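## Task

On the top of the two-door cabinet beside arm1, build a three-item stack, bottom to top: the short square timber piece, then the long cardboard box, then the wooden block with a single big hole. Each item must lie on one of its long sides, sit roughly centred over the item beneath it, and no item may stick out past the edges of the cabinet top. Every other object must finish resting directly on the same piece of furniture it is on now. The attempt fails if any object that started on a furniture top ends on the floor without a hand holding it, or if any object goes into or beneath a piece of furniture, even while gripped. The stack must stay in place without robot support: at the end, open the grippers and move the arms away.

## Robot and tools

Robots: three identical i2rt Big YAM arms named arm1, arm2 and arm3. Each has six revolute joints, a two-finger gripper and a wrist camera. With joints 1 and 6 at zero and the hand level and pointing forward, the wrist camera rides on top of the hand and looks toward the fingertips. Reach is roughly 1.0 m from the joint-1 axis. The arms act independently and do not wait for each other. Two fixed room cameras, room_a and room_b, also view the scene. Objects may occasionally get a brief push from outside.

Frame: one shared scene frame with its origin on the floor and +z up. The hand point is midway between the fingertips. The hand's z axis runs along the fingers, and the fingers open and close along its y axis. Joint values are per-arm angles, not Cartesian poses.

execute_actions: argument actions is a list holding exactly one action, or an empty list to just read the state and images. The action is an object keyed by robot name (arm1, arm2, arm3). Each robot gets a joints object with absolute targets, by name:
- joint1_rad: base rotation, -2.879 to 2.879; positive turns counter-clockwise seen from above; 0 points the arm the way its foot faces.
- joint2_rad: shoulder, 0 to 3.141; 0 has the upper arm lying back roughly level, larger values lift it up and then forward.
- joint3_rad: elbow, 0 to 3.019; 0 is fully folded, larger values open it.
- joint4_rad: hand pitch, -1.692 to 1.57; positive tips the fingers up.
- joint5_rad: hand sideways swing, -1.57 to 1.57; positive is toward the arm's right.
- joint6_rad: hand roll, -2.094 to 2.094; positive is clockwise viewed from behind the hand.
- gripper_m: fingertip gap in metres, 0 to 0.093 (absolute width, not a change).
Angles are radians. Every value is a target position, not an offset. Done tolerances are about ±0.045, 0.14, 0.09, 0.055, 0.03, 0.035 rad for joints 1 to 6 and ±0.003 m for the gripper. All motions in one action start together but may finish at different times, and because joints move at different speeds the hand can sweep a wide path. A joint or robot left out may still be driving toward an earlier target. An unknown key or out-of-range number rejects the whole call and nothing moves. Example: {"arm1": {"joints": {"gripper_m": 0.05}}, "arm2": {"joints": {"joint1_rad": 0.3}}}. cameras optionally picks images: a list of arm1_cam_wrist, arm2_cam_wrist, arm3_cam_wrist, room_a, room_b, or all; omitted or null gives all, [] gives none. The pictures line lists image order.

wait: seconds from 0 to 10; commands nothing and returns the same state and images.

zoom_image: camera name plus region [x0, y0, x1, y1] in image pixels from the top-left corner, at most 504 by 504; only works on the newest full images.

finished_scene: pass scene (1 or 2). It ends the scene permanently and reports success; the stack must already be stable and released.

Result lines: joint_positions gives measured joints; joint torques are raw drive outputs per arm joint (nonzero even in free air, with offset, scale and noise, so weak evidence of contact). joint_status tells how each commanded motion ended. off_target: stopped short and may still be pushing. contact_stop or time_out: the joint usually holds where it stopped; after time_out it may keep a target within 0.375, 0.375, 0.113, 0.225, 0.075, 0.3 rad (joints 1 to 6) of its position and keep pressing, which on_its_own reports. Send the reported position to relieve it. "joint command not followed", often with a cause line, means a safety check rejected that arm's joint targets (self or inter-arm collision); the gripper part still runs, and the arm may retry those targets on later actions until given passable ones. on_its_own describes behaviour not commanded by this call; its "held at" is the target held, not the actual position. Wrist camera poses come from joint readings, so they carry extra error; room cameras can be off by a couple of degrees and millimetres from the listed calibration.

Hazards: the arms do not stop on touching things and can press very hard. Do not squeeze arms together; a hard press between robots ends the run, and the collision check ignores fingers, gripper housings and wrist cameras and can react late. Sustained pushing or holding a load heats motors: MOTOR HOT appears from 85 °C, and at 100 °C an OVER-TEMPERATURE FAULT drops that arm and its gripper (joint_status shows limit_stop_at_motor_heat; resend targets afterward). Avoid dropping, slamming or sliding objects off furniture, never put anything inside or under furniture, and keep every non-stack object on its current top. A tiny new target near the current position may not move a joint, and a loaded joint may sag.

Each tool is called after "Emit:" as name(argument=value, ...), one argument or row to a line, values as JSON.

## Session

Emit:
execute_actions(
  actions=[],
)

Scene clock: 0.00 s.
Joint torques (N m, as the arm reports them, + toward a larger angle): no reading
Motor temperatures (°C, as the motors report them): arm1=[28 31 30 27 31 31] | arm2=[30 30 28 28 29 30] | arm3=[29 27 27 27 30 31]
arm1.joint_positions: joint1_rad=-0.038 joint2_rad=+0.589 joint3_rad=+1.512 joint4_rad=-1.215 joint5_rad=+0.189 joint6_rad=-0.152 gripper_m=+0.094
arm1.joint_status: not commanded
arm1.hand: x=-0.6929 y=+0.8134 z=+1.4550 quat_wxyz=(-0.584, +0.367, -0.708, -0.155) (m; scene frame)
arm2.joint_positions: joint1_rad=-0.521 joint2_rad=+0.548 joint3_rad=+1.557 joint4_rad=-1.229 joint5_rad=+0.277 joint6_rad=-0.479 gripper_m=+0.095
arm2.joint_status: not commanded
arm2.hand: x=+0.3402 y=+0.0022 z=+1.5215 quat_wxyz=(-0.588, +0.161, -0.763, +0.214) (m; scene frame)
arm3.joint_positions: joint1_rad=+0.453 joint2_rad=+0.456 joint3_rad=+1.574 joint4_rad=-1.240 joint5_rad=-0.059 joint6_rad=+0.149 gripper_m=+0.094
arm3.joint_status: not commanded
arm3.hand: x=+0.7232 y=-0.5694 z=+1.4583 quat_wxyz=(-0.527, +0.356, -0.658, -0.403) (m; scene frame)
pictures: arm1_cam_wrist, arm2_cam_wrist, arm3_cam_wrist, room_a, room_b
Images, in order (width x height): arm1_cam_wrist 504x504, arm2_cam_wrist 504x504, arm3_cam_wrist 504x504, room_a 672x504, room_b 672x504.

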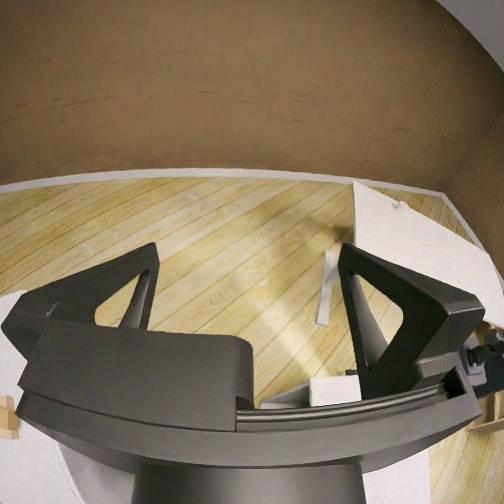

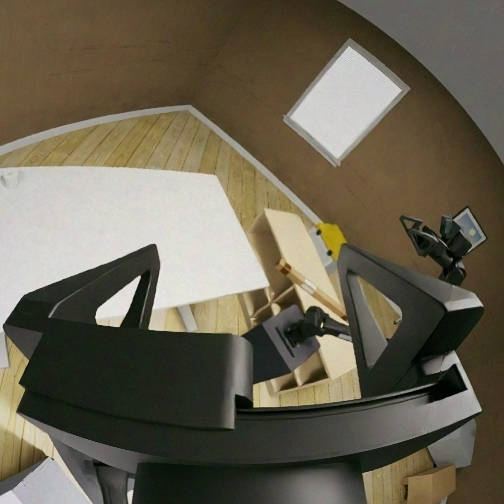

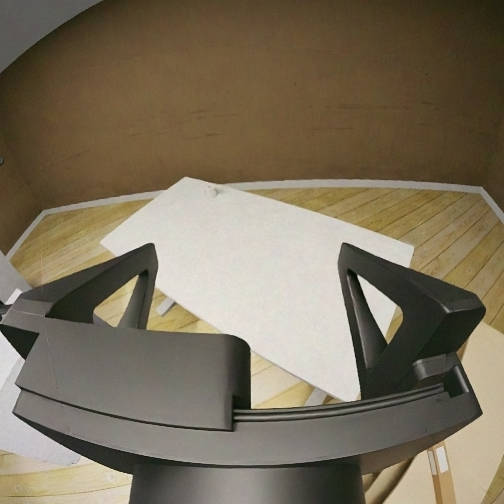

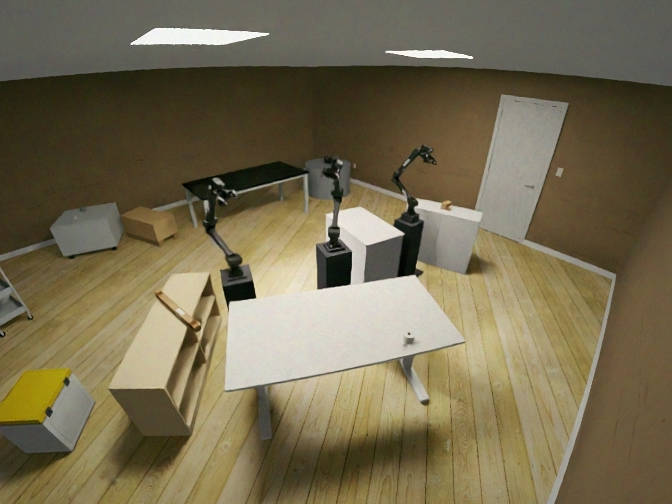

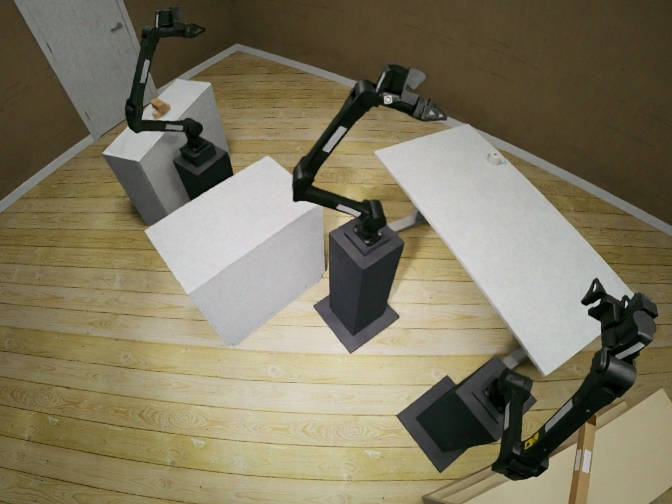

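Emit:
zoom_image(
  camera="room_b",
  region=[90, 60, 250, 180],
)

Emit:
zoom_image(
  camera="room_a",
  region=[300, 130, 500, 290],
)

Emit:
zoom_image(
  camera="room_a",
  region=[100, 250, 480, 450],
)

Region (90, 60, 250, 180) of room_b's 672x504 image, scaled by 3.150, with more detail than that image has; it fills the top 378 rows of this view, and the rest is white.

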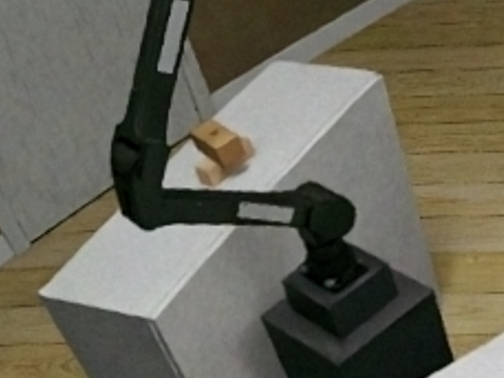

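Region (300, 130, 500, 290) of room_a's 672x504 image, scaled by 2.520, with more detail than that image has; it fills the top 403 rows of this view, and the rest is white.

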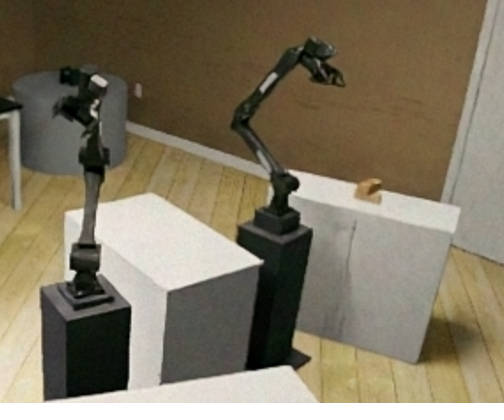

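Region (100, 250, 480, 450) of room_a's 672x504 image, scaled by 1.326, with more detail than that image has; it fills the top 265 rows of this view, and the rest is white.

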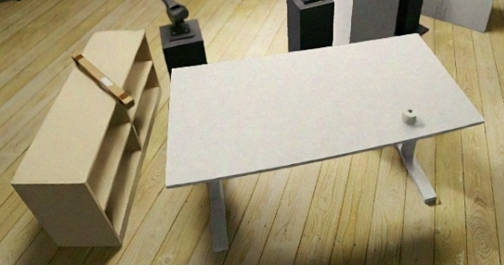

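Emit:
execute_actions(
  actions=[
    {"arm1": {"joints": {"joint1_rad": 1.5, "joint2_rad": 1.2, "joint3_rad": 1.2, "joint4_rad": -1.0, "joint5_rad": 0, "joint6_rad": 0}}, "arm2": {"joints": {"joint1_rad": 0.3, "joint5_rad": 0, "joint6_rad": 0}}, "arm3": {"joints": {"joint1_rad": -1.45, "joint2_rad": 1.2, "joint3_rad": 1.3, "joint4_rad": -1.2, "joint5_rad": 0, "joint6_rad": 0}}},
  ],
)

Scene clock: 46.80 s.
Joint torques (N m, as the arm reports them, + toward a larger angle): arm1=[  0.33 -11.22  12.96   1.26  -0.02   0.13] | arm2=[ 0.47  4.15  7.74  2.18 -0.25  0.17] | arm3=[  0.32 -10.19  10.56   1.38   0.01  -0.23]
Motor temperatures (°C, as the motors report them): arm1=[28 31 33 28 31 31] | arm2=[30 30 30 28 29 30] | arm3=[29 27 29 27 30 31]
arm1.joint_positions: joint1_rad=+1.502 joint2_rad=+1.201 joint3_rad=+1.170 joint4_rad=-1.006 joint5_rad=-0.002 joint6_rad=-0.014 gripper_m=+0.094
arm1.joint_status: all done
arm1.hand: x=-1.1949 y=+0.9466 z=+1.0997 quat_wxyz=(-0.090, +0.916, -0.307, -0.242) (m; scene frame)
arm2.joint_positions: joint1_rad=+0.292 joint2_rad=+0.548 joint3_rad=+1.557 joint4_rad=-1.229 joint5_rad=+0.002 joint6_rad=-0.008 gripper_m=+0.095
arm2.joint_status: all done
arm2.hand: x=+0.2666 y=+0.1691 z=+1.5184 quat_wxyz=(-0.551, +0.365, -0.696, -0.282) (m; scene frame)
arm3.joint_positions: joint1_rad=-1.453 joint2_rad=+1.211 joint3_rad=+1.282 joint4_rad=-1.208 joint5_rad=+0.000 joint6_rad=+0.016 gripper_m=+0.094
arm3.joint_status: all done
arm3.hand: x=+0.9732 y=-1.0008 z=+1.0989 quat_wxyz=(-0.198, -0.395, -0.893, +0.084) (m; scene frame)
pictures: arm1_cam_wrist, arm2_cam_wrist, arm3_cam_wrist, room_a, room_b
camera_calibration (this result's frames):
arm1_cam_wrist: T_world_to_cam=[[0.595654, 0.802492, 0.0346918, -0.0893238], [0.796961, -0.595836, 0.0991614, 1.41387], [0.100247, -0.0314179, -0.994466, 1.36599], [0, 0, 0, 1]] pos_world=[-1.21053, 0.957033, 1.22133]
arm2_cam_wrist: T_world_to_cam=[[0.822625, -0.568398, 0.0145526, -0.143015], [-0.419626, -0.624184, -0.659021, 1.2269], [0.38367, 0.53602, -0.751984, 1.0739], [0, 0, 0, 1]] pos_world=[0.220462, 0.108888, 1.61819]
arm3_cam_wrist: T_world_to_cam=[[-0.735055, -0.678005, -0.00173782, 0.0393086], [-0.665455, 0.720954, 0.193377, 1.15793], [-0.129858, 0.1433, -0.981123, 1.47422], [0, 0, 0, 1]] pos_world=[0.990883, -1.01942, 1.22254]
Images, in order (width x height): arm1_cam_wrist 504x504, arm2_cam_wrist 504x504, arm3_cam_wrist 504x504, room_a 672x504, room_b 672x504.

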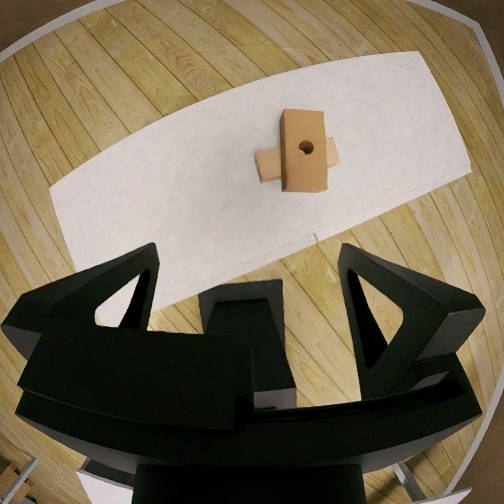

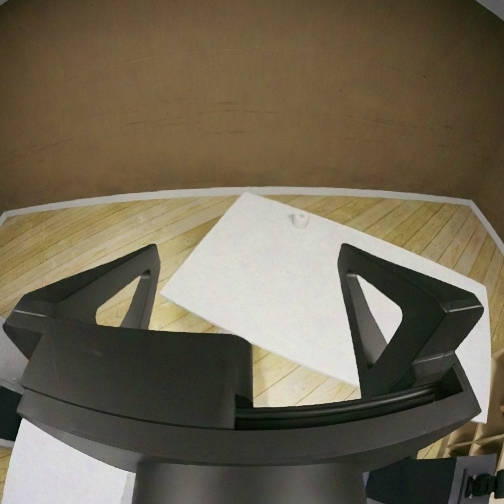

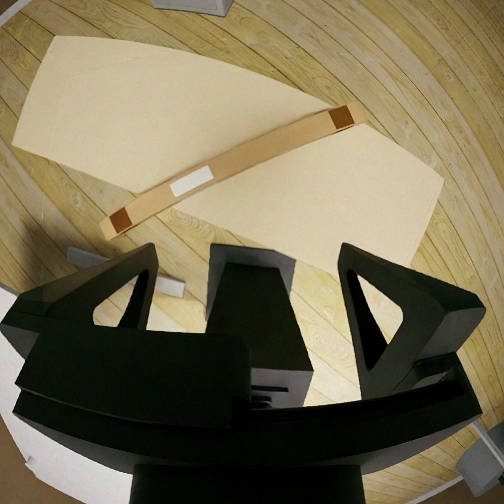

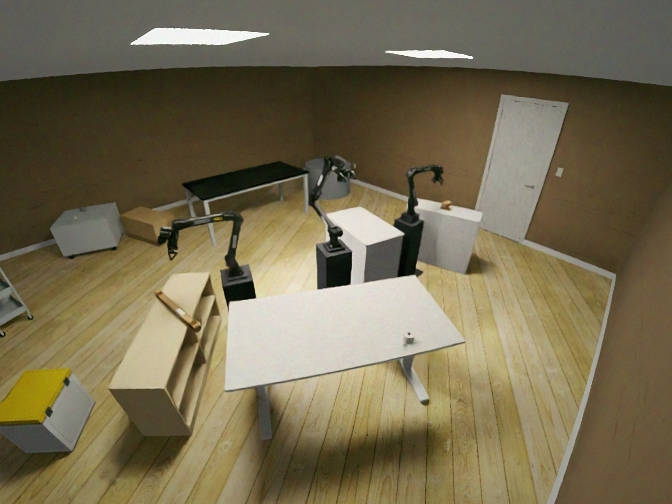

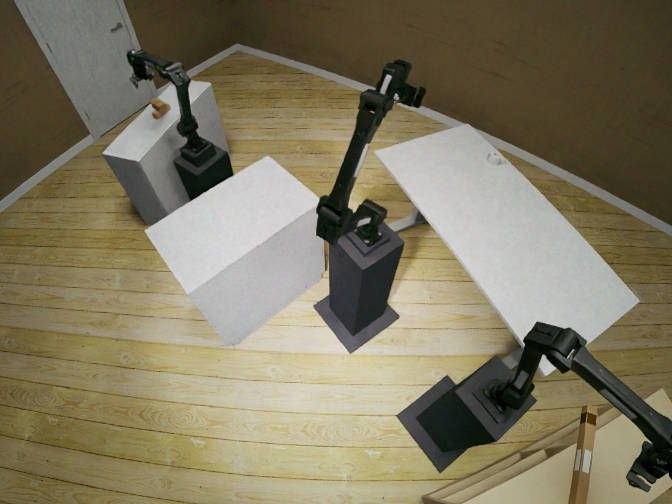

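Emit:
execute_actions(
  actions=[
    {"arm1": {"joints": {"joint4_rad": -0.5}}, "arm2": {"joints": {"joint2_rad": 1.05}}, "arm3": {"joints": {"joint3_rad": 1.65}}},
  ],
  cameras=["arm1_cam_wrist", "arm2_cam_wrist", "arm3_cam_wrist"],
)

Scene clock: 92.70 s.
Joint torques (N m, as the arm reports them, + toward a larger angle): arm1=[  0.18 -12.    13.51   2.22  -0.03   0.13] | arm2=[ 0.89 -4.8  10.25  1.74 -0.22  0.11] | arm3=[ 0.75 -7.27 11.3   2.09 -0.05 -0.24]
Motor temperatures (°C, as the motors report them): arm1=[28 32 38 28 31 32] | arm2=[30 30 31 28 29 30] | arm3=[29 28 33 27 30 31]
arm1.joint_positions: joint1_rad=+1.502 joint2_rad=+1.201 joint3_rad=+1.170 joint4_rad=-0.516 joint5_rad=-0.002 joint6_rad=-0.014 gripper_m=+0.094
arm1.joint_status: all done
arm1.hand: x=-1.2631 y=+0.9988 z=+1.1823 quat_wxyz=(-0.165, +0.830, -0.277, -0.456) (m; scene frame)
arm2.joint_positions: joint1_rad=+0.292 joint2_rad=+1.041 joint3_rad=+1.557 joint4_rad=-1.229 joint5_rad=+0.002 joint6_rad=-0.008 gripper_m=+0.095
arm2.joint_status: all done
arm2.hand: x=+0.3974 y=+0.3552 z=+1.3784 quat_wxyz=(-0.364, +0.424, -0.808, -0.186) (m; scene frame)
arm3.joint_positions: joint1_rad=-1.453 joint2_rad=+1.188 joint3_rad=+1.619 joint4_rad=-1.208 joint5_rad=+0.000 joint6_rad=+0.016 gripper_m=+0.094
arm3.joint_status: all done
arm3.hand: x=+0.9932 y=-1.0223 z=+1.2804 quat_wxyz=(-0.356, -0.373, -0.843, +0.151) (m; scene frame)
pictures: arm1_cam_wrist, arm2_cam_wrist, arm3_cam_wrist
camera_calibration (this result's frames):
arm1_cam_wrist: T_world_to_cam=[[0.606816, 0.793621, 0.0440395, -0.0816084], [0.744716, -0.548309, -0.380467, 1.94482], [-0.277799, 0.26367, -0.923745, 0.60079], [0, 0, 0, 1]] pos_world=[-1.23192, 0.972719, 1.29851]
arm2_cam_wrist: T_world_to_cam=[[0.825877, -0.563772, 0.00938398, -0.138584], [-0.547625, -0.805964, -0.224785, 0.822524], [0.134291, 0.180506, -0.974363, 1.3507], [0, 0, 0, 1]] pos_world=[0.383502, 0.340986, 1.50226]
arm3_cam_wrist: T_world_to_cam=[[-0.734366, -0.678738, -0.00455842, 0.0419743], [-0.668919, 0.724849, -0.164744, 1.61761], [0.115122, -0.117933, -0.986326, 1.15421], [0, 0, 0, 1]] pos_world=[0.980003, -1.00792, 1.40511]
Images, in order (width x height): arm1_cam_wrist 504x504, arm2_cam_wrist 504x504, arm3_cam_wrist 504x504.

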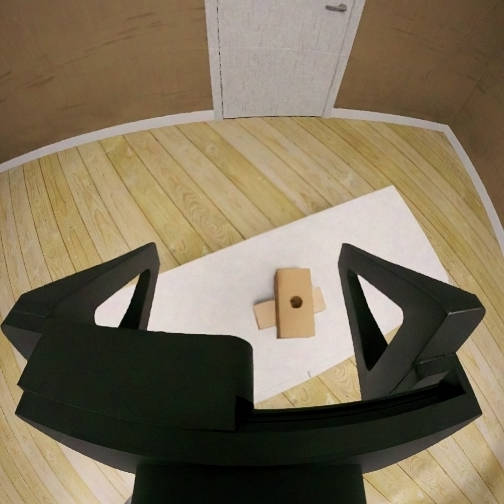

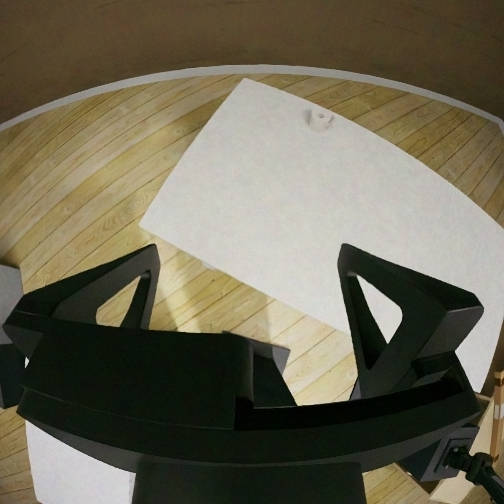

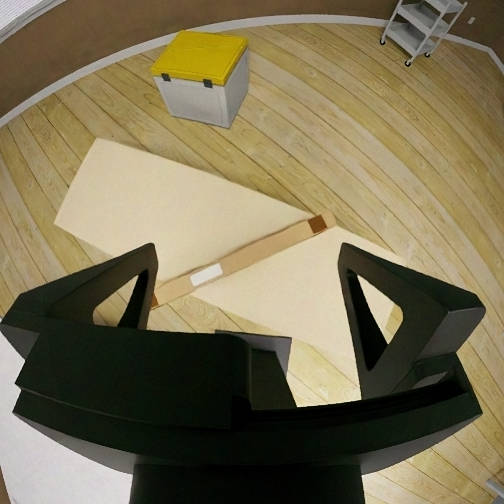

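Emit:
zoom_image(
  camera="arm1_cam_wrist",
  region=[200, 230, 380, 390],
)

Region (200, 230, 380, 390) of arm1_cam_wrist's 504x504 image, scaled by 2.800, with more detail than that image has.

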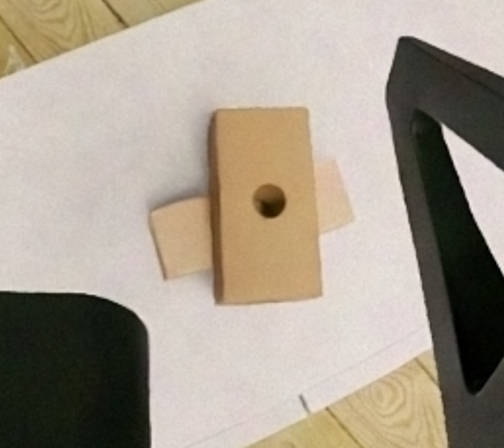

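Emit:
execute_actions(
  actions=[
    {"arm1": {"joints": {"joint1_rad": 1.331, "joint2_rad": 1.975, "joint3_rad": 1.83, "joint4_rad": -1.38, "joint6_rad": -0.175}}, "arm3": {"joints": {"joint1_rad": -1.381, "joint2_rad": 1.93, "joint3_rad": 1.49, "joint4_rad": -1.09, "joint6_rad": -1.919}}},
  ],
  cameras=["arm1_cam_wrist", "arm3_cam_wrist", "room_a"],
)

Scene clock: 191.97 s.
Joint torques (N m, as the arm reports them, + toward a larger angle): arm1=[  0.93 -23.99  12.95  -0.22  -0.1   -0.14] | arm2=[ 1.14 -5.16 10.16  1.84 -0.25  0.11] | arm3=[  0.34 -19.89   8.78   0.39  -0.11  -0.26]
Motor temperatures (°C, as the motors report them): arm1=[28 32 41 28 31 32] | arm2=[30 30 35 28 29 30] | arm3=[29 28 35 27 30 31]
arm1.joint_positions: joint1_rad=+1.322 joint2_rad=+1.984 joint3_rad=+1.789 joint4_rad=-1.373 joint5_rad=+0.001 joint6_rad=-0.161 gripper_m=+0.094
arm1.joint_status: all done
arm1.hand: x=-1.2398 y=+1.1235 z=+0.9445 quat_wxyz=(-0.004, +0.942, -0.335, +0.006) (m; scene frame)
arm2.joint_positions: joint1_rad=+0.292 joint2_rad=+1.041 joint3_rad=+1.557 joint4_rad=-1.229 joint5_rad=+0.002 joint6_rad=-0.008 gripper_m=+0.095
arm2.joint_status: not commanded
arm2.hand: x=+0.3974 y=+0.3552 z=+1.3784 quat_wxyz=(-0.364, +0.424, -0.808, -0.186) (m; scene frame)
arm3.joint_positions: joint1_rad=-1.379 joint2_rad=+1.940 joint3_rad=+1.473 joint4_rad=-1.098 joint5_rad=+0.000 joint6_rad=-1.902 gripper_m=+0.094
arm3.joint_status: all done
arm3.hand: x=+1.0900 y=-1.0643 z=+0.8275 quat_wxyz=(-0.001, +0.547, -0.837, +0.003) (m; scene frame)
pictures: arm1_cam_wrist, arm3_cam_wrist, room_a
camera_calibration (this result's frames):
arm1_cam_wrist: T_world_to_cam=[[0.61548, 0.78786, 0.0214649, -0.145653], [0.628887, -0.50734, 0.589158, 0.799896], [0.475064, -0.349116, -0.807733, 1.86695], [0, 0, 0, 1]] pos_world=[-1.30032, 1.17236, 1.03986]
arm3_cam_wrist: T_world_to_cam=[[0.91936, -0.393347, 0.00742238, -1.42625], [-0.322028, -0.741563, 0.588543, -0.923974], [-0.225997, -0.543473, -0.808432, 0.463158], [0, 0, 0, 1]] pos_world=[1.11837, -0.994483, 0.928816]
Images, in order (width x height): arm1_cam_wrist 504x504, arm3_cam_wrist 504x504, room_a 672x504.

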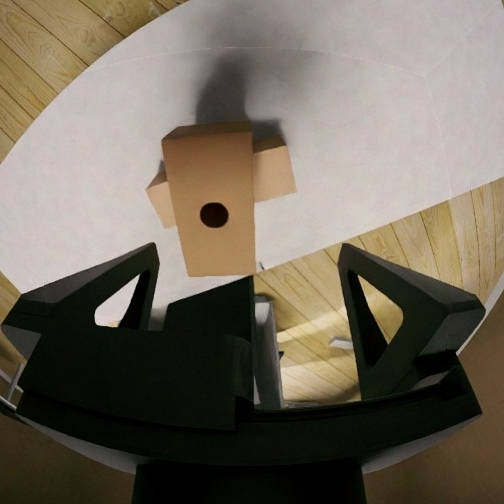

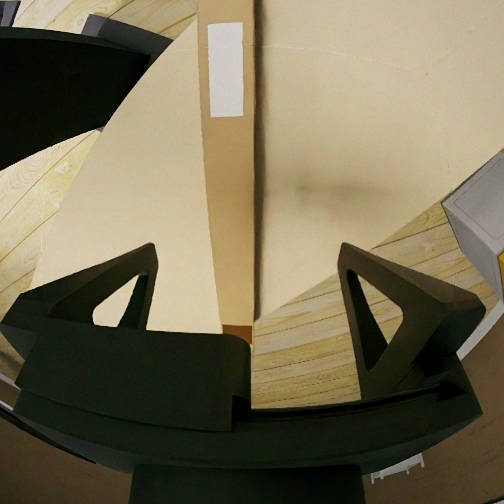

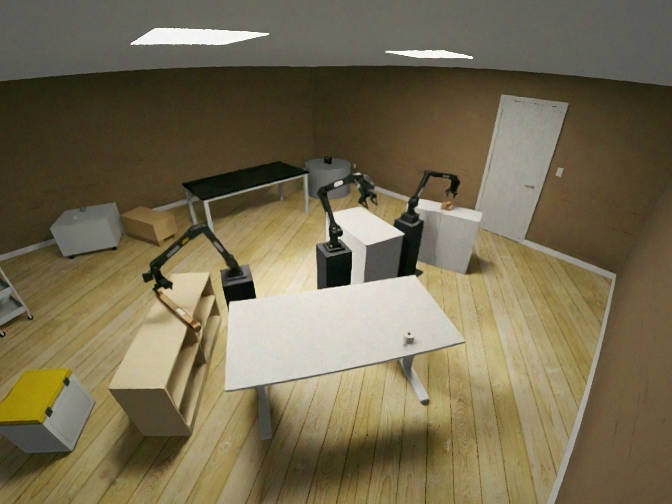

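Emit:
execute_actions(
  actions=[
    {"arm1": {"joints": {"joint1_rad": 1.36, "joint2_rad": 1.978, "joint3_rad": 1.693, "joint4_rad": -1.235}}, "arm3": {"joints": {"joint2_rad": 2.035, "joint3_rad": 1.363, "joint4_rad": -0.863}}},
  ],
  cameras=["arm1_cam_wrist", "arm3_cam_wrist"],
)

Scene clock: 229.90 s.
Joint torques (N m, as the arm reports them, + toward a larger angle): arm1=[  0.21 -23.28   9.8    0.58  -0.1   -0.14] | arm2=[ 0.98 -5.01 10.17  1.78 -0.23  0.16] | arm3=[  0.22 -19.75   7.06   0.46  -0.16  -0.25]
Motor temperatures (°C, as the motors report them): arm1=[28 34 41 28 31 32] | arm2=[30 30 35 28 29 30] | arm3=[29 30 34 27 30 31]
arm1.joint_positions: joint1_rad=+1.359 joint2_rad=+1.982 joint3_rad=+1.683 joint4_rad=-1.244 joint5_rad=+0.001 joint6_rad=-0.161 gripper_m=+0.094
arm1.joint_status: all done
arm1.hand: x=-1.2530 y=+1.1046 z=+0.9060 quat_wxyz=(-0.010, +0.948, -0.317, -0.004) (m; scene frame)
arm2.joint_positions: joint1_rad=+0.292 joint2_rad=+1.041 joint3_rad=+1.557 joint4_rad=-1.229 joint5_rad=+0.002 joint6_rad=-0.008 gripper_m=+0.095
arm2.joint_status: not commanded
arm2.hand: x=+0.3974 y=+0.3552 z=+1.3784 quat_wxyz=(-0.364, +0.424, -0.808, -0.186) (m; scene frame)
arm3.joint_positions: joint1_rad=-1.379 joint2_rad=+2.042 joint3_rad=+1.352 joint4_rad=-0.875 joint5_rad=+0.000 joint6_rad=-1.903 gripper_m=+0.094
arm3.joint_status: all done
arm3.hand: x=+1.0797 y=-1.0548 z=+0.7341 quat_wxyz=(-0.001, +0.548, -0.837, +0.002) (m; scene frame)
pictures: arm1_cam_wrist, arm3_cam_wrist
camera_calibration (this result's frames):
arm1_cam_wrist: T_world_to_cam=[[0.585126, 0.810549, 0.0252571, -0.188338], [0.657382, -0.492334, 0.570488, 0.8573], [0.474843, -0.317204, -0.820917, 1.81199], [0, 0, 0, 1]] pos_world=[-1.31378, 1.14951, 1.00317]
arm3_cam_wrist: T_world_to_cam=[[0.919512, -0.392997, 0.0070621, -1.41187], [-0.321579, -0.741837, 0.588443, -0.865941], [-0.226018, -0.543352, -0.808508, 0.390684], [0, 0, 0, 1]] pos_world=[1.10806, -0.984968, 0.835399]
Images, in order (width x height): arm1_cam_wrist 504x504, arm3_cam_wrist 504x504.

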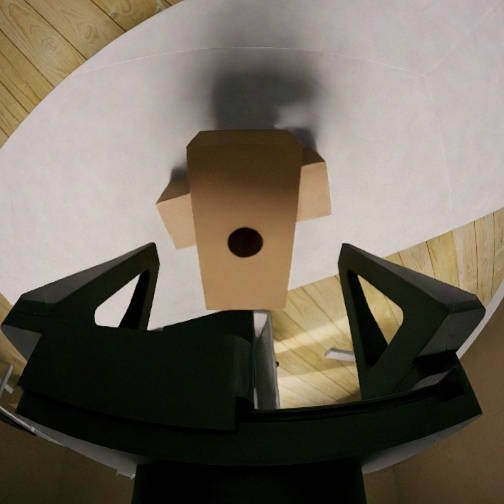

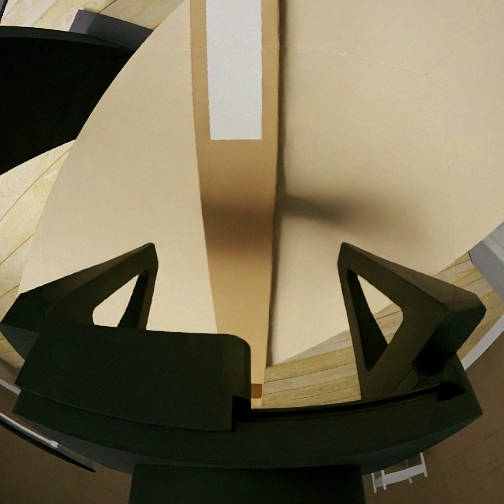

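Emit:
execute_actions(
  actions=[
    {"arm1": {"joints": {"joint2_rad": 2.026, "joint3_rad": 1.618, "joint4_rad": -1.137}}, "arm3": {"joints": {"joint2_rad": 2.184, "joint3_rad": 1.34, "joint4_rad": -0.70}}},
  ],
  cameras=["arm1_cam_wrist", "arm3_cam_wrist"],
)

Scene clock: 240.97 s.
Joint torques (N m, as the arm reports them, + toward a larger angle): arm1=[  0.23 -24.     9.38   0.52  -0.1   -0.14] | arm2=[ 1.06 -5.16 10.19  1.67 -0.25  0.15] | arm3=[ -0.03 -20.28   5.98   0.5   -0.11  -0.24]
Motor temperatures (°C, as the motors report them): arm1=[28 35 40 28 31 32] | arm2=[30 30 35 28 29 30] | arm3=[29 30 33 27 30 31]
arm1.joint_positions: joint1_rad=+1.359 joint2_rad=+2.034 joint3_rad=+1.609 joint4_rad=-1.146 joint5_rad=+0.001 joint6_rad=-0.161 gripper_m=+0.094
arm1.joint_status: all done
arm1.hand: x=-1.2472 y=+1.0995 z=+0.8501 quat_wxyz=(-0.004, +0.948, -0.317, +0.007) (m; scene frame)
arm2.joint_positions: joint1_rad=+0.292 joint2_rad=+1.041 joint3_rad=+1.557 joint4_rad=-1.229 joint5_rad=+0.002 joint6_rad=-0.008 gripper_m=+0.095
arm2.joint_status: not commanded
arm2.hand: x=+0.3974 y=+0.3552 z=+1.3784 quat_wxyz=(-0.364, +0.424, -0.808, -0.186) (m; scene frame)
arm3.joint_positions: joint1_rad=-1.379 joint2_rad=+2.188 joint3_rad=+1.331 joint4_rad=-0.712 joint5_rad=+0.000 joint6_rad=-1.903 gripper_m=+0.094
arm3.joint_status: all done
arm3.hand: x=+1.0773 y=-1.0525 z=+0.6516 quat_wxyz=(+0.000, +0.548, -0.837, +0.001) (m; scene frame)
pictures: arm1_cam_wrist, arm3_cam_wrist
camera_calibration (this result's frames):
arm1_cam_wrist: T_world_to_cam=[[0.584978, 0.810788, 0.0205753, -0.182701], [0.646798, -0.481666, 0.591313, 0.840299], [0.48934, -0.332597, -0.80618, 1.78418], [0, 0, 0, 1]] pos_world=[-1.3097, 1.14629, 0.945246]
arm3_cam_wrist: T_world_to_cam=[[0.919677, -0.392658, 0.00382483, -1.40591], [-0.319808, -0.743325, 0.587529, -0.81936], [-0.227855, -0.54156, -0.809194, 0.328952], [0, 0, 0, 1]] pos_world=[1.1059, -0.982947, 0.752961]
Images, in order (width x height): arm1_cam_wrist 504x504, arm3_cam_wrist 504x504.

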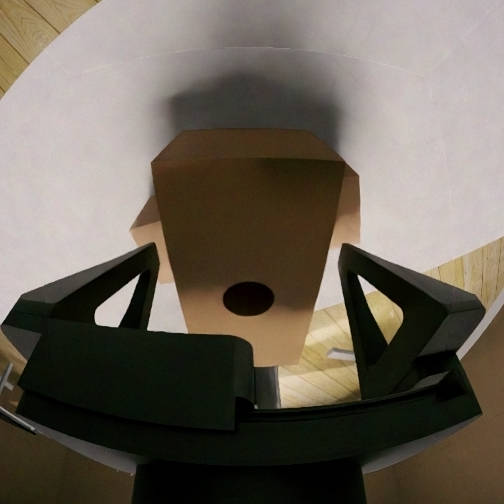

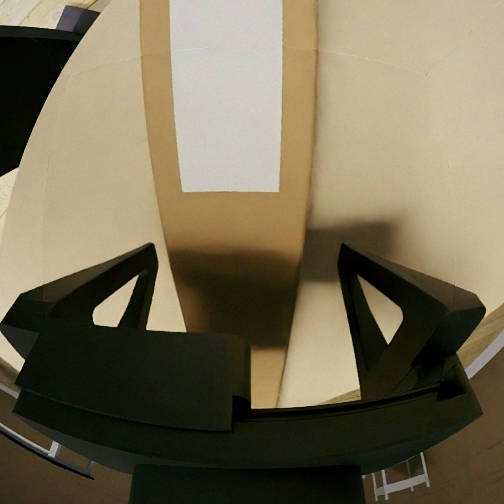

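Close both grippers.

Emit:
execute_actions(
  actions=[
    {"arm1": {"joints": {"gripper_m": 0.0}}, "arm3": {"joints": {"gripper_m": 0.0}}},
  ],
  cameras=["arm1_cam_wrist", "arm3_cam_wrist"],
)

Scene clock: 243.17 s.
Joint torques (N m, as the arm reports them, + toward a larger angle): arm1=[  0.21 -23.76   9.32   0.41  -0.08  -0.12] | arm2=[ 1.03 -4.77 10.11  1.74 -0.22  0.12] | arm3=[  0.38 -20.74   5.76   0.61  -0.14  -0.2 ]
Motor temperatures (°C, as the motors report them): arm1=[28 35 39 28 31 32] | arm2=[30 30 35 28 29 30] | arm3=[29 30 33 27 30 31]
arm1.joint_positions: joint1_rad=+1.359 joint2_rad=+2.034 joint3_rad=+1.609 joint4_rad=-1.145 joint5_rad=+0.000 joint6_rad=-0.162 gripper_m=+0.059
arm1.joint_status: gripper_m off_target (ended at +0.059, target +0.000)
arm1.hand: x=-1.2475 y=+1.0997 z=+0.8501 quat_wxyz=(-0.003, +0.949, -0.317, +0.007) (m; scene frame)
arm2.joint_positions: joint1_rad=+0.292 joint2_rad=+1.041 joint3_rad=+1.557 joint4_rad=-1.229 joint5_rad=+0.002 joint6_rad=-0.008 gripper_m=+0.095
arm2.joint_status: not commanded
arm2.hand: x=+0.3974 y=+0.3552 z=+1.3784 quat_wxyz=(-0.364, +0.424, -0.808, -0.186) (m; scene frame)
arm3.joint_positions: joint1_rad=-1.379 joint2_rad=+2.188 joint3_rad=+1.331 joint4_rad=-0.711 joint5_rad=+0.000 joint6_rad=-1.906 gripper_m=+0.049
arm3.joint_status: gripper_m off_target (ended at +0.049, target +0.000)
arm3.hand: x=+1.0775 y=-1.0526 z=+0.6516 quat_wxyz=(+0.000, +0.549, -0.836, +0.001) (m; scene frame)
pictures: arm1_cam_wrist, arm3_cam_wrist
camera_calibration (this result's frames):
arm1_cam_wrist: T_world_to_cam=[[0.584071, 0.811456, 0.0200194, -0.184015], [0.648144, -0.481086, 0.59031, 0.842437], [0.488641, -0.331807, -0.806928, 1.78325], [0, 0, 0, 1]] pos_world=[-1.30991, 1.1463, 0.945339]
arm3_cam_wrist: T_world_to_cam=[[0.920719, -0.390199, 0.00454265, -1.40509], [-0.318151, -0.743871, 0.587738, -0.821906], [-0.225956, -0.542587, -0.809038, 0.325686], [0, 0, 0, 1]] pos_world=[1.1058, -0.982945, 0.752941]
Images, in order (width x height): arm1_cam_wrist 504x504, arm3_cam_wrist 504x504.

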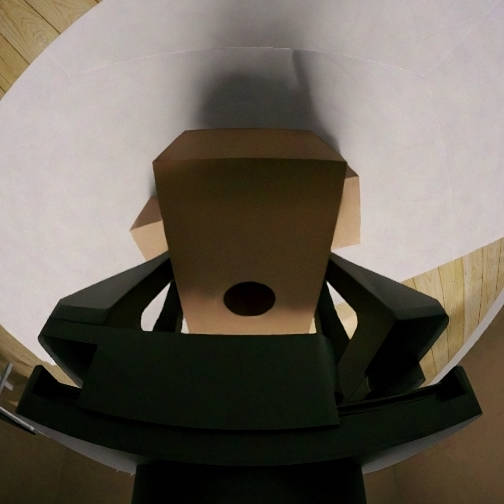

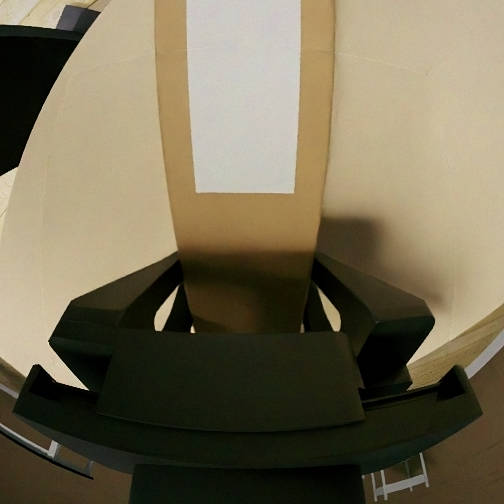

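Emit:
execute_actions(
  actions=[
    {"arm1": {"joints": {"joint2_rad": 1.975, "joint3_rad": 1.82, "joint4_rad": -1.38}}, "arm3": {"joints": {"joint2_rad": 1.82, "joint3_rad": 1.48, "joint4_rad": -1.2}}},
  ],
  cameras=["arm1_cam_wrist", "room_a"],
)

Scene clock: 251.27 s.
Joint torques (N m, as the arm reports them, + toward a larger angle): arm1=[  0.21 -24.27  13.1   -0.25  -0.08  -0.13] | arm2=[ 1.25 -5.15 10.14  1.85 -0.24  0.11] | arm3=[  0.01 -17.47   8.4   -0.65  -0.1   -0.17]
Motor temperatures (°C, as the motors report them): arm1=[28 35 39 28 31 32] | arm2=[30 30 35 28 29 30] | arm3=[29 30 33 27 30 31]
arm1.joint_positions: joint1_rad=+1.359 joint2_rad=+1.989 joint3_rad=+1.775 joint4_rad=-1.372 joint5_rad=+0.000 joint6_rad=-0.162 gripper_m=+0.059
arm1.joint_status: all done
arm1.hand: x=-1.2538 y=+1.1047 z=+0.9364 quat_wxyz=(+0.000, +0.948, -0.317, +0.014) (m; scene frame)
arm2.joint_positions: joint1_rad=+0.292 joint2_rad=+1.041 joint3_rad=+1.557 joint4_rad=-1.229 joint5_rad=+0.002 joint6_rad=-0.008 gripper_m=+0.095
arm2.joint_status: not commanded
arm2.hand: x=+0.3974 y=+0.3552 z=+1.3784 quat_wxyz=(-0.364, +0.424, -0.808, -0.186) (m; scene frame)
arm3.joint_positions: joint1_rad=-1.379 joint2_rad=+1.815 joint3_rad=+1.473 joint4_rad=-1.189 joint5_rad=+0.000 joint6_rad=-1.906 gripper_m=+0.049
arm3.joint_status: all done
arm3.hand: x=+1.0787 y=-1.0539 z=+0.8936 quat_wxyz=(-0.005, +0.549, -0.836, +0.019) (m; scene frame)
pictures: arm1_cam_wrist, room_a
camera_calibration (this result's frames):
arm1_cam_wrist: T_world_to_cam=[[0.584027, 0.811555, 0.0170376, -0.183508], [0.641273, -0.47415, 0.603283, 0.769538], [0.497676, -0.341408, -0.797345, 1.87063], [0, 0, 0, 1]] pos_world=[-1.31728, 1.15245, 1.03042]
Images, in order (width x height): arm1_cam_wrist 504x504, room_a 672x504.

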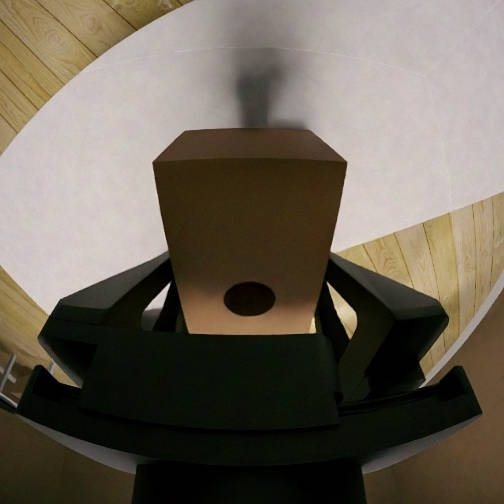

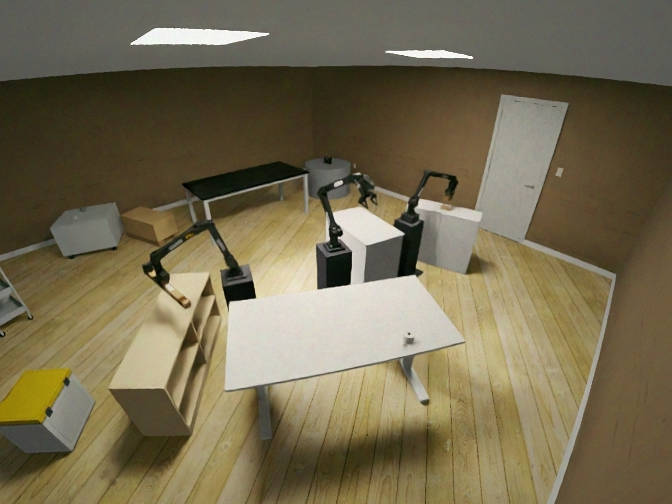

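Emit:
execute_actions(
  actions=[
    {"arm1": {"joints": {"joint1_rad": 2.035, "joint2_rad": 1.545, "joint3_rad": 1.225, "joint4_rad": -1.22, "joint6_rad": -1.453}}, "arm3": {"joints": {"joint1_rad": 0.66, "joint4_rad": -1.235, "joint6_rad": -0.767}}},
  ],
  cameras=["arm1_cam_wrist", "arm3_cam_wrist", "room_b"],
)

Scene clock: 273.50 s.
Joint torques (N m, as the arm reports them, + toward a larger angle): arm1=[ -0.13 -17.17  10.48   0.04  -0.1   -0.15] | arm2=[ 0.74 -5.29 10.13  1.77 -0.26  0.11] | arm3=[  0.13 -17.56   8.58  -0.63  -0.06   0.07]
Motor temperatures (°C, as the motors report them): arm1=[28 35 41 28 31 32] | arm2=[30 30 36 28 29 30] | arm3=[29 30 34 27 30 31]
arm1.joint_positions: joint1_rad=+2.041 joint2_rad=+1.564 joint3_rad=+1.205 joint4_rad=-1.221 joint5_rad=-0.002 joint6_rad=-1.439 gripper_m=+0.059
arm1.joint_status: all done
arm1.hand: x=-1.2730 y=+0.7212 z=+0.9432 quat_wxyz=(+0.008, +0.792, +0.611, +0.009) (m; scene frame)
arm2.joint_positions: joint1_rad=+0.292 joint2_rad=+1.041 joint3_rad=+1.557 joint4_rad=-1.229 joint5_rad=+0.002 joint6_rad=-0.008 gripper_m=+0.095
arm2.joint_status: not commanded
arm2.hand: x=+0.3974 y=+0.3552 z=+1.3784 quat_wxyz=(-0.364, +0.424, -0.808, -0.186) (m; scene frame)
arm3.joint_positions: joint1_rad=+0.667 joint2_rad=+1.815 joint3_rad=+1.473 joint4_rad=-1.222 joint5_rad=-0.001 joint6_rad=-0.784 gripper_m=+0.049
arm3.joint_status: all done
arm3.hand: x=+0.8183 y=-0.1608 z=+0.8940 quat_wxyz=(-0.003, +0.864, -0.503, -0.001) (m; scene frame)
pictures: arm1_cam_wrist, arm3_cam_wrist, room_b
camera_calibration (this result's frames):
arm1_cam_wrist: T_world_to_cam=[[-0.971981, 0.234545, -0.0155487, -1.39515], [0.181394, 0.790499, 0.584985, -0.884296], [0.149497, 0.565774, -0.810895, 0.669915], [0, 0, 0, 1]] pos_world=[-1.29581, 0.64724, 1.03884]
arm3_cam_wrist: T_world_to_cam=[[0.865897, 0.500185, 0.00619881, -0.63306], [0.403257, -0.705325, 0.58301, -0.963366], [0.295985, -0.502326, -0.812441, 0.529581], [0, 0, 0, 1]] pos_world=[0.7799, -0.0968169, 0.99583]
Images, in order (width x height): arm1_cam_wrist 504x504, arm3_cam_wrist 504x504, room_b 672x504.

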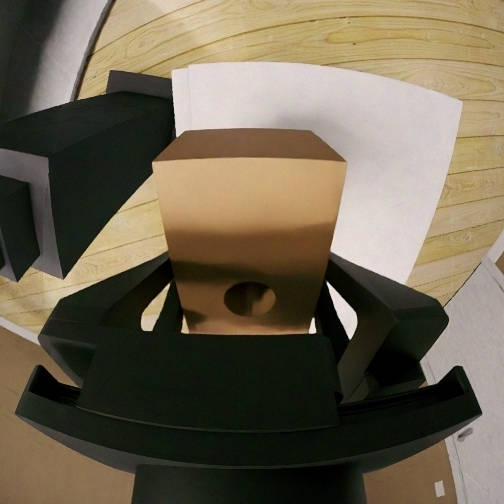

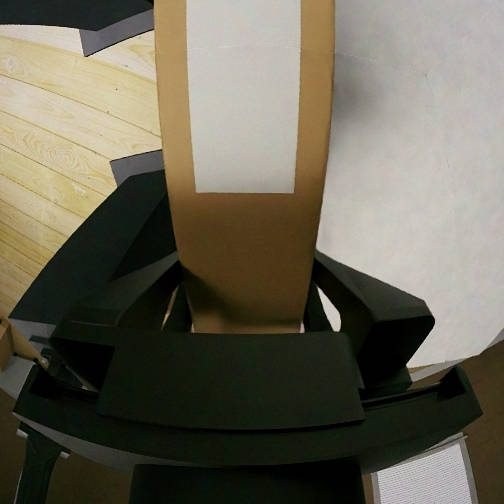

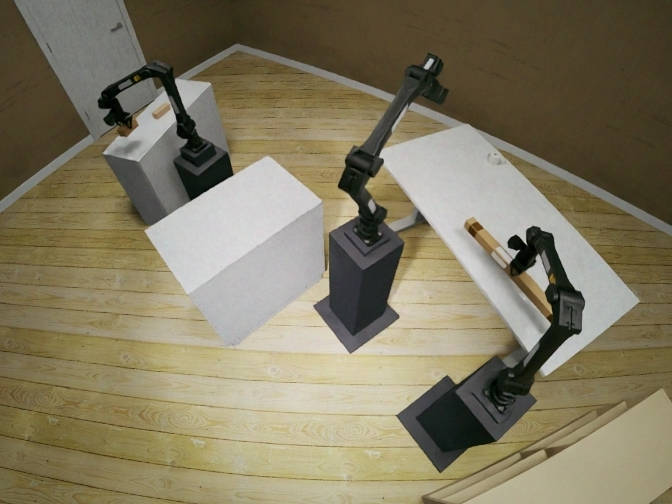

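Emit:
execute_actions(
  actions=[
    {"arm1": {"joints": {"joint2_rad": 1.746, "joint3_rad": 1.083, "joint4_rad": -0.876}}, "arm2": {"joints": {"joint1_rad": -0.911, "joint2_rad": 1.30, "joint3_rad": 0.985, "joint4_rad": -1.236, "joint6_rad": 0.844}}, "arm3": {"joints": {"joint1_rad": 0.625, "joint2_rad": 1.982, "joint3_rad": 1.45, "joint4_rad": -1.012}}},
  ],
)

Scene clock: 307.37 s.
Joint torques (N m, as the arm reports them, + toward a larger angle): arm1=[ -0.15 -18.99   8.86   0.27  -0.12  -0.14] | arm2=[-0.12 -9.44  7.36  0.13 -0.09  0.13] | arm3=[  0.46 -21.51   7.94   0.67  -0.08   0.06]
Motor temperatures (°C, as the motors report them): arm1=[28 34 39 28 31 32] | arm2=[30 30 36 28 29 30] | arm3=[29 30 34 27 30 31]
arm1.joint_positions: joint1_rad=+2.041 joint2_rad=+1.772 joint3_rad=+1.063 joint4_rad=-0.884 joint5_rad=-0.001 joint6_rad=-1.440 gripper_m=+0.059
arm1.joint_status: all done
arm1.hand: x=-1.2767 y=+0.7222 z=+0.8068 quat_wxyz=(+0.013, +0.791, +0.611, +0.014) (m; scene frame)
arm2.joint_positions: joint1_rad=-0.910 joint2_rad=+1.301 joint3_rad=+1.001 joint4_rad=-1.229 joint5_rad=+0.000 joint6_rad=+0.836 gripper_m=+0.095
arm2.joint_status: all done
arm2.hand: x=+0.5101 y=-0.0704 z=+1.0192 quat_wxyz=(-0.020, -0.514, -0.858, +0.003) (m; scene frame)
arm3.joint_positions: joint1_rad=+0.624 joint2_rad=+1.995 joint3_rad=+1.437 joint4_rad=-1.023 joint5_rad=-0.001 joint6_rad=-0.783 gripper_m=+0.049
arm3.joint_status: all done
arm3.hand: x=+0.8468 y=-0.1481 z=+0.7860 quat_wxyz=(+0.005, +0.853, -0.522, +0.001) (m; scene frame)
pictures: arm1_cam_wrist, arm2_cam_wrist, arm3_cam_wrist, room_a, room_b
camera_calibration (this result's frames):
arm1_cam_wrist: T_world_to_cam=[[-0.971961, 0.233428, -0.028357, -1.38994], [0.172908, 0.791224, 0.586572, -0.817265], [0.159359, 0.565222, -0.8094, 0.571072], [0, 0, 0, 1]] pos_world=[-1.30066, 0.648308, 0.902196]
arm2_cam_wrist: T_world_to_cam=[[-0.877528, -0.47903, -0.0218022, 0.438432], [-0.411845, 0.729604, 0.54595, -0.286189], [-0.24562, 0.488066, -0.837534, 1.13837], [0, 0, 0, 1]] pos_world=[0.546476, -0.13677, 1.11922]
arm3_cam_wrist: T_world_to_cam=[[0.887174, 0.461396, -0.00603159, -0.677569], [0.374771, -0.712862, 0.592768, -0.88763], [0.269201, -0.528149, -0.805351, 0.453063], [0, 0, 0, 1]] pos_world=[0.811815, -0.0808456, 0.886947]
Images, in order (width x height): arm1_cam_wrist 504x504, arm2_cam_wrist 504x504, arm3_cam_wrist 504x504, room_a 672x504, room_b 672x504.

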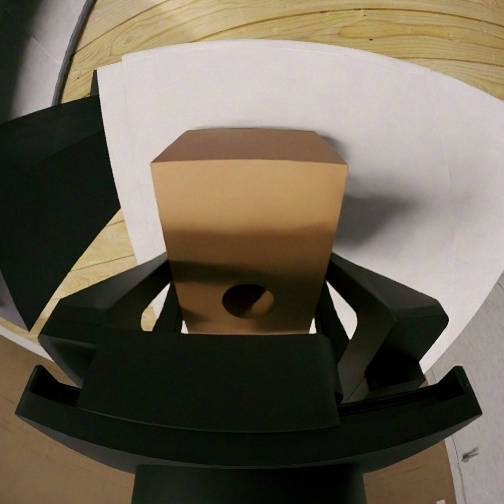

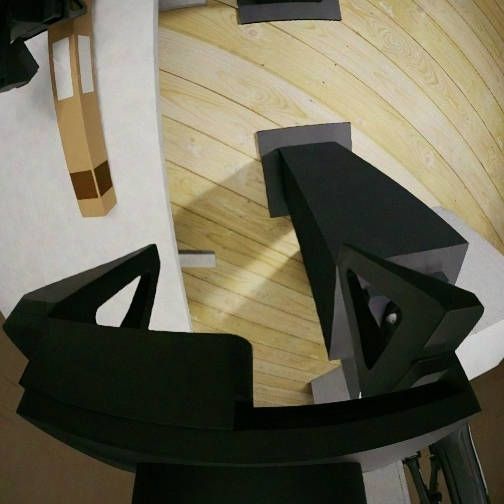

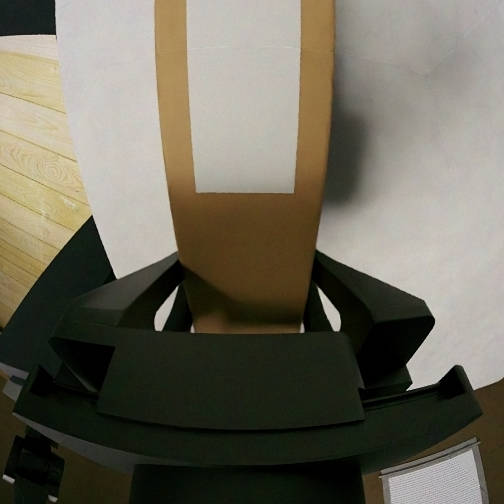

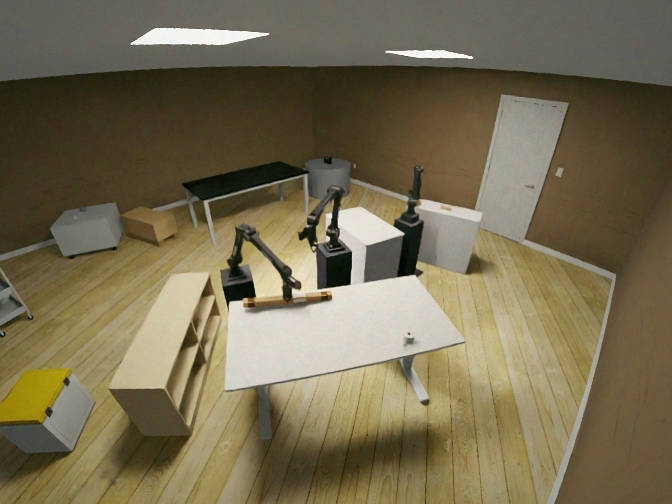

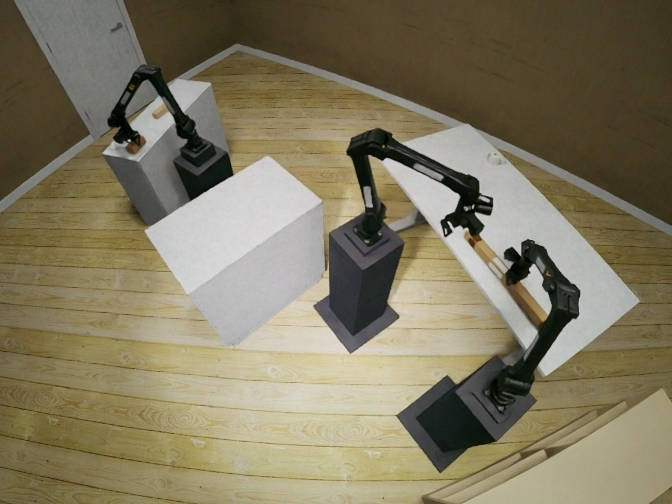

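Emit:
execute_actions(
  actions=[
    {"arm1": {"joints": {"gripper_m": 0.093}}, "arm3": {"joints": {"joint2_rad": 2.027, "joint3_rad": 1.43, "joint4_rad": -0.94}}},
  ],
  cameras=["arm1_cam_wrist", "arm2_cam_wrist", "arm3_cam_wrist"],
)

Scene clock: 321.30 s.
Joint torques (N m, as the arm reports them, + toward a larger angle): arm1=[ -0.12 -18.27   8.88   0.33  -0.12  -0.14] | arm2=[ 0.55 -9.65  7.45  0.22 -0.09  0.14] | arm3=[  0.13 -18.12   6.82   0.86  -0.06   0.05]
Motor temperatures (°C, as the motors report them): arm1=[28 35 39 28 31 32] | arm2=[30 30 35 28 29 30] | arm3=[29 31 34 27 30 31]
arm1.joint_positions: joint1_rad=+2.041 joint2_rad=+1.760 joint3_rad=+1.063 joint4_rad=-0.884 joint5_rad=-0.001 joint6_rad=-1.440 gripper_m=+0.093
arm1.joint_status: all done
arm1.hand: x=-1.2784 y=+0.7224 z=+0.8118 quat_wxyz=(+0.009, +0.791, +0.611, +0.010) (m; scene frame)
arm2.joint_positions: joint1_rad=-0.910 joint2_rad=+1.301 joint3_rad=+1.001 joint4_rad=-1.229 joint5_rad=+0.000 joint6_rad=+0.836 gripper_m=+0.095
arm2.joint_status: not commanded
arm2.hand: x=+0.5101 y=-0.0704 z=+1.0192 quat_wxyz=(-0.020, -0.514, -0.858, +0.003) (m; scene frame)
arm3.joint_positions: joint1_rad=+0.624 joint2_rad=+2.009 joint3_rad=+1.433 joint4_rad=-0.953 joint5_rad=-0.001 joint6_rad=-0.783 gripper_m=+0.049
arm3.joint_status: all done
arm3.hand: x=+0.8511 y=-0.1349 z=+0.7779 quat_wxyz=(-0.021, +0.853, -0.522, -0.006) (m; scene frame)
pictures: arm1_cam_wrist, arm2_cam_wrist, arm3_cam_wrist
camera_calibration (this result's frames):
arm1_cam_wrist: T_world_to_cam=[[-0.972233, 0.233426, -0.0166067, -1.40134], [0.179758, 0.790366, 0.585669, -0.809971], [0.149836, 0.566421, -0.81038, 0.563051], [0, 0, 0, 1]] pos_world=[-1.3012, 0.64836, 0.907389]
arm2_cam_wrist: T_world_to_cam=[[-0.87771, -0.478695, -0.0218161, 0.438563], [-0.411572, 0.729754, 0.545955, -0.286323], [-0.245426, 0.488169, -0.83753, 1.13827], [0, 0, 0, 1]] pos_world=[0.54645, -0.136785, 1.11922]
arm3_cam_wrist: T_world_to_cam=[[0.886969, 0.460725, 0.0319089, -0.716926], [0.36533, -0.742229, 0.56181, -0.846802], [0.282524, -0.486651, -0.826651, 0.46318], [0, 0, 0, 1]] pos_world=[0.814395, -0.0728078, 0.881507]
Images, in order (width x height): arm1_cam_wrist 504x504, arm2_cam_wrist 504x504, arm3_cam_wrist 504x504.

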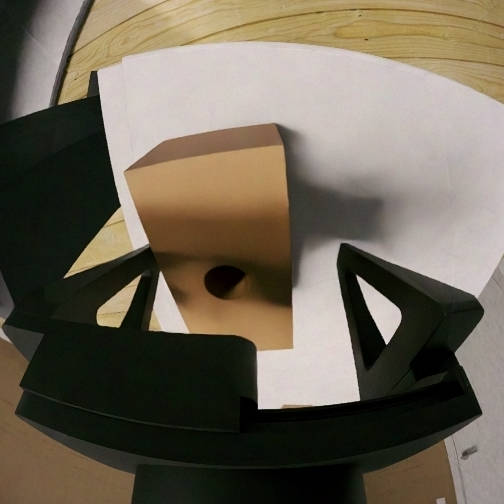

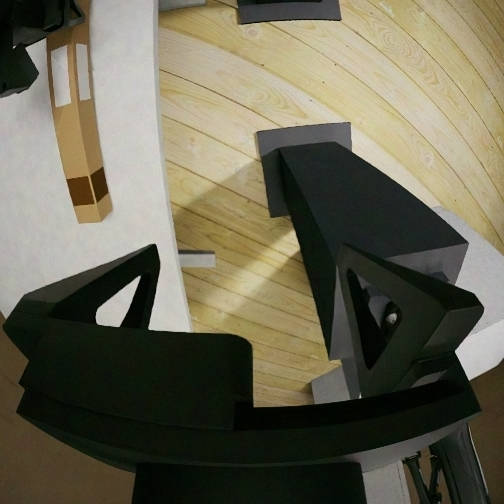

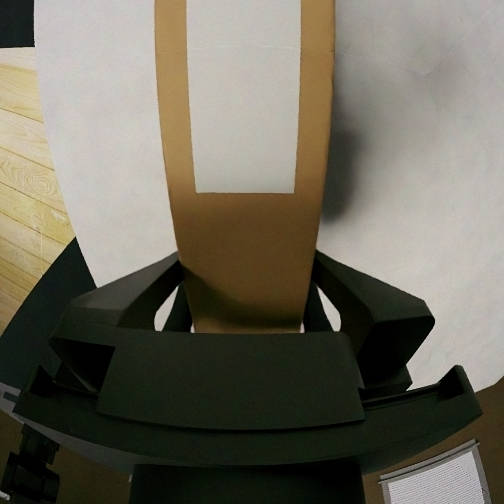

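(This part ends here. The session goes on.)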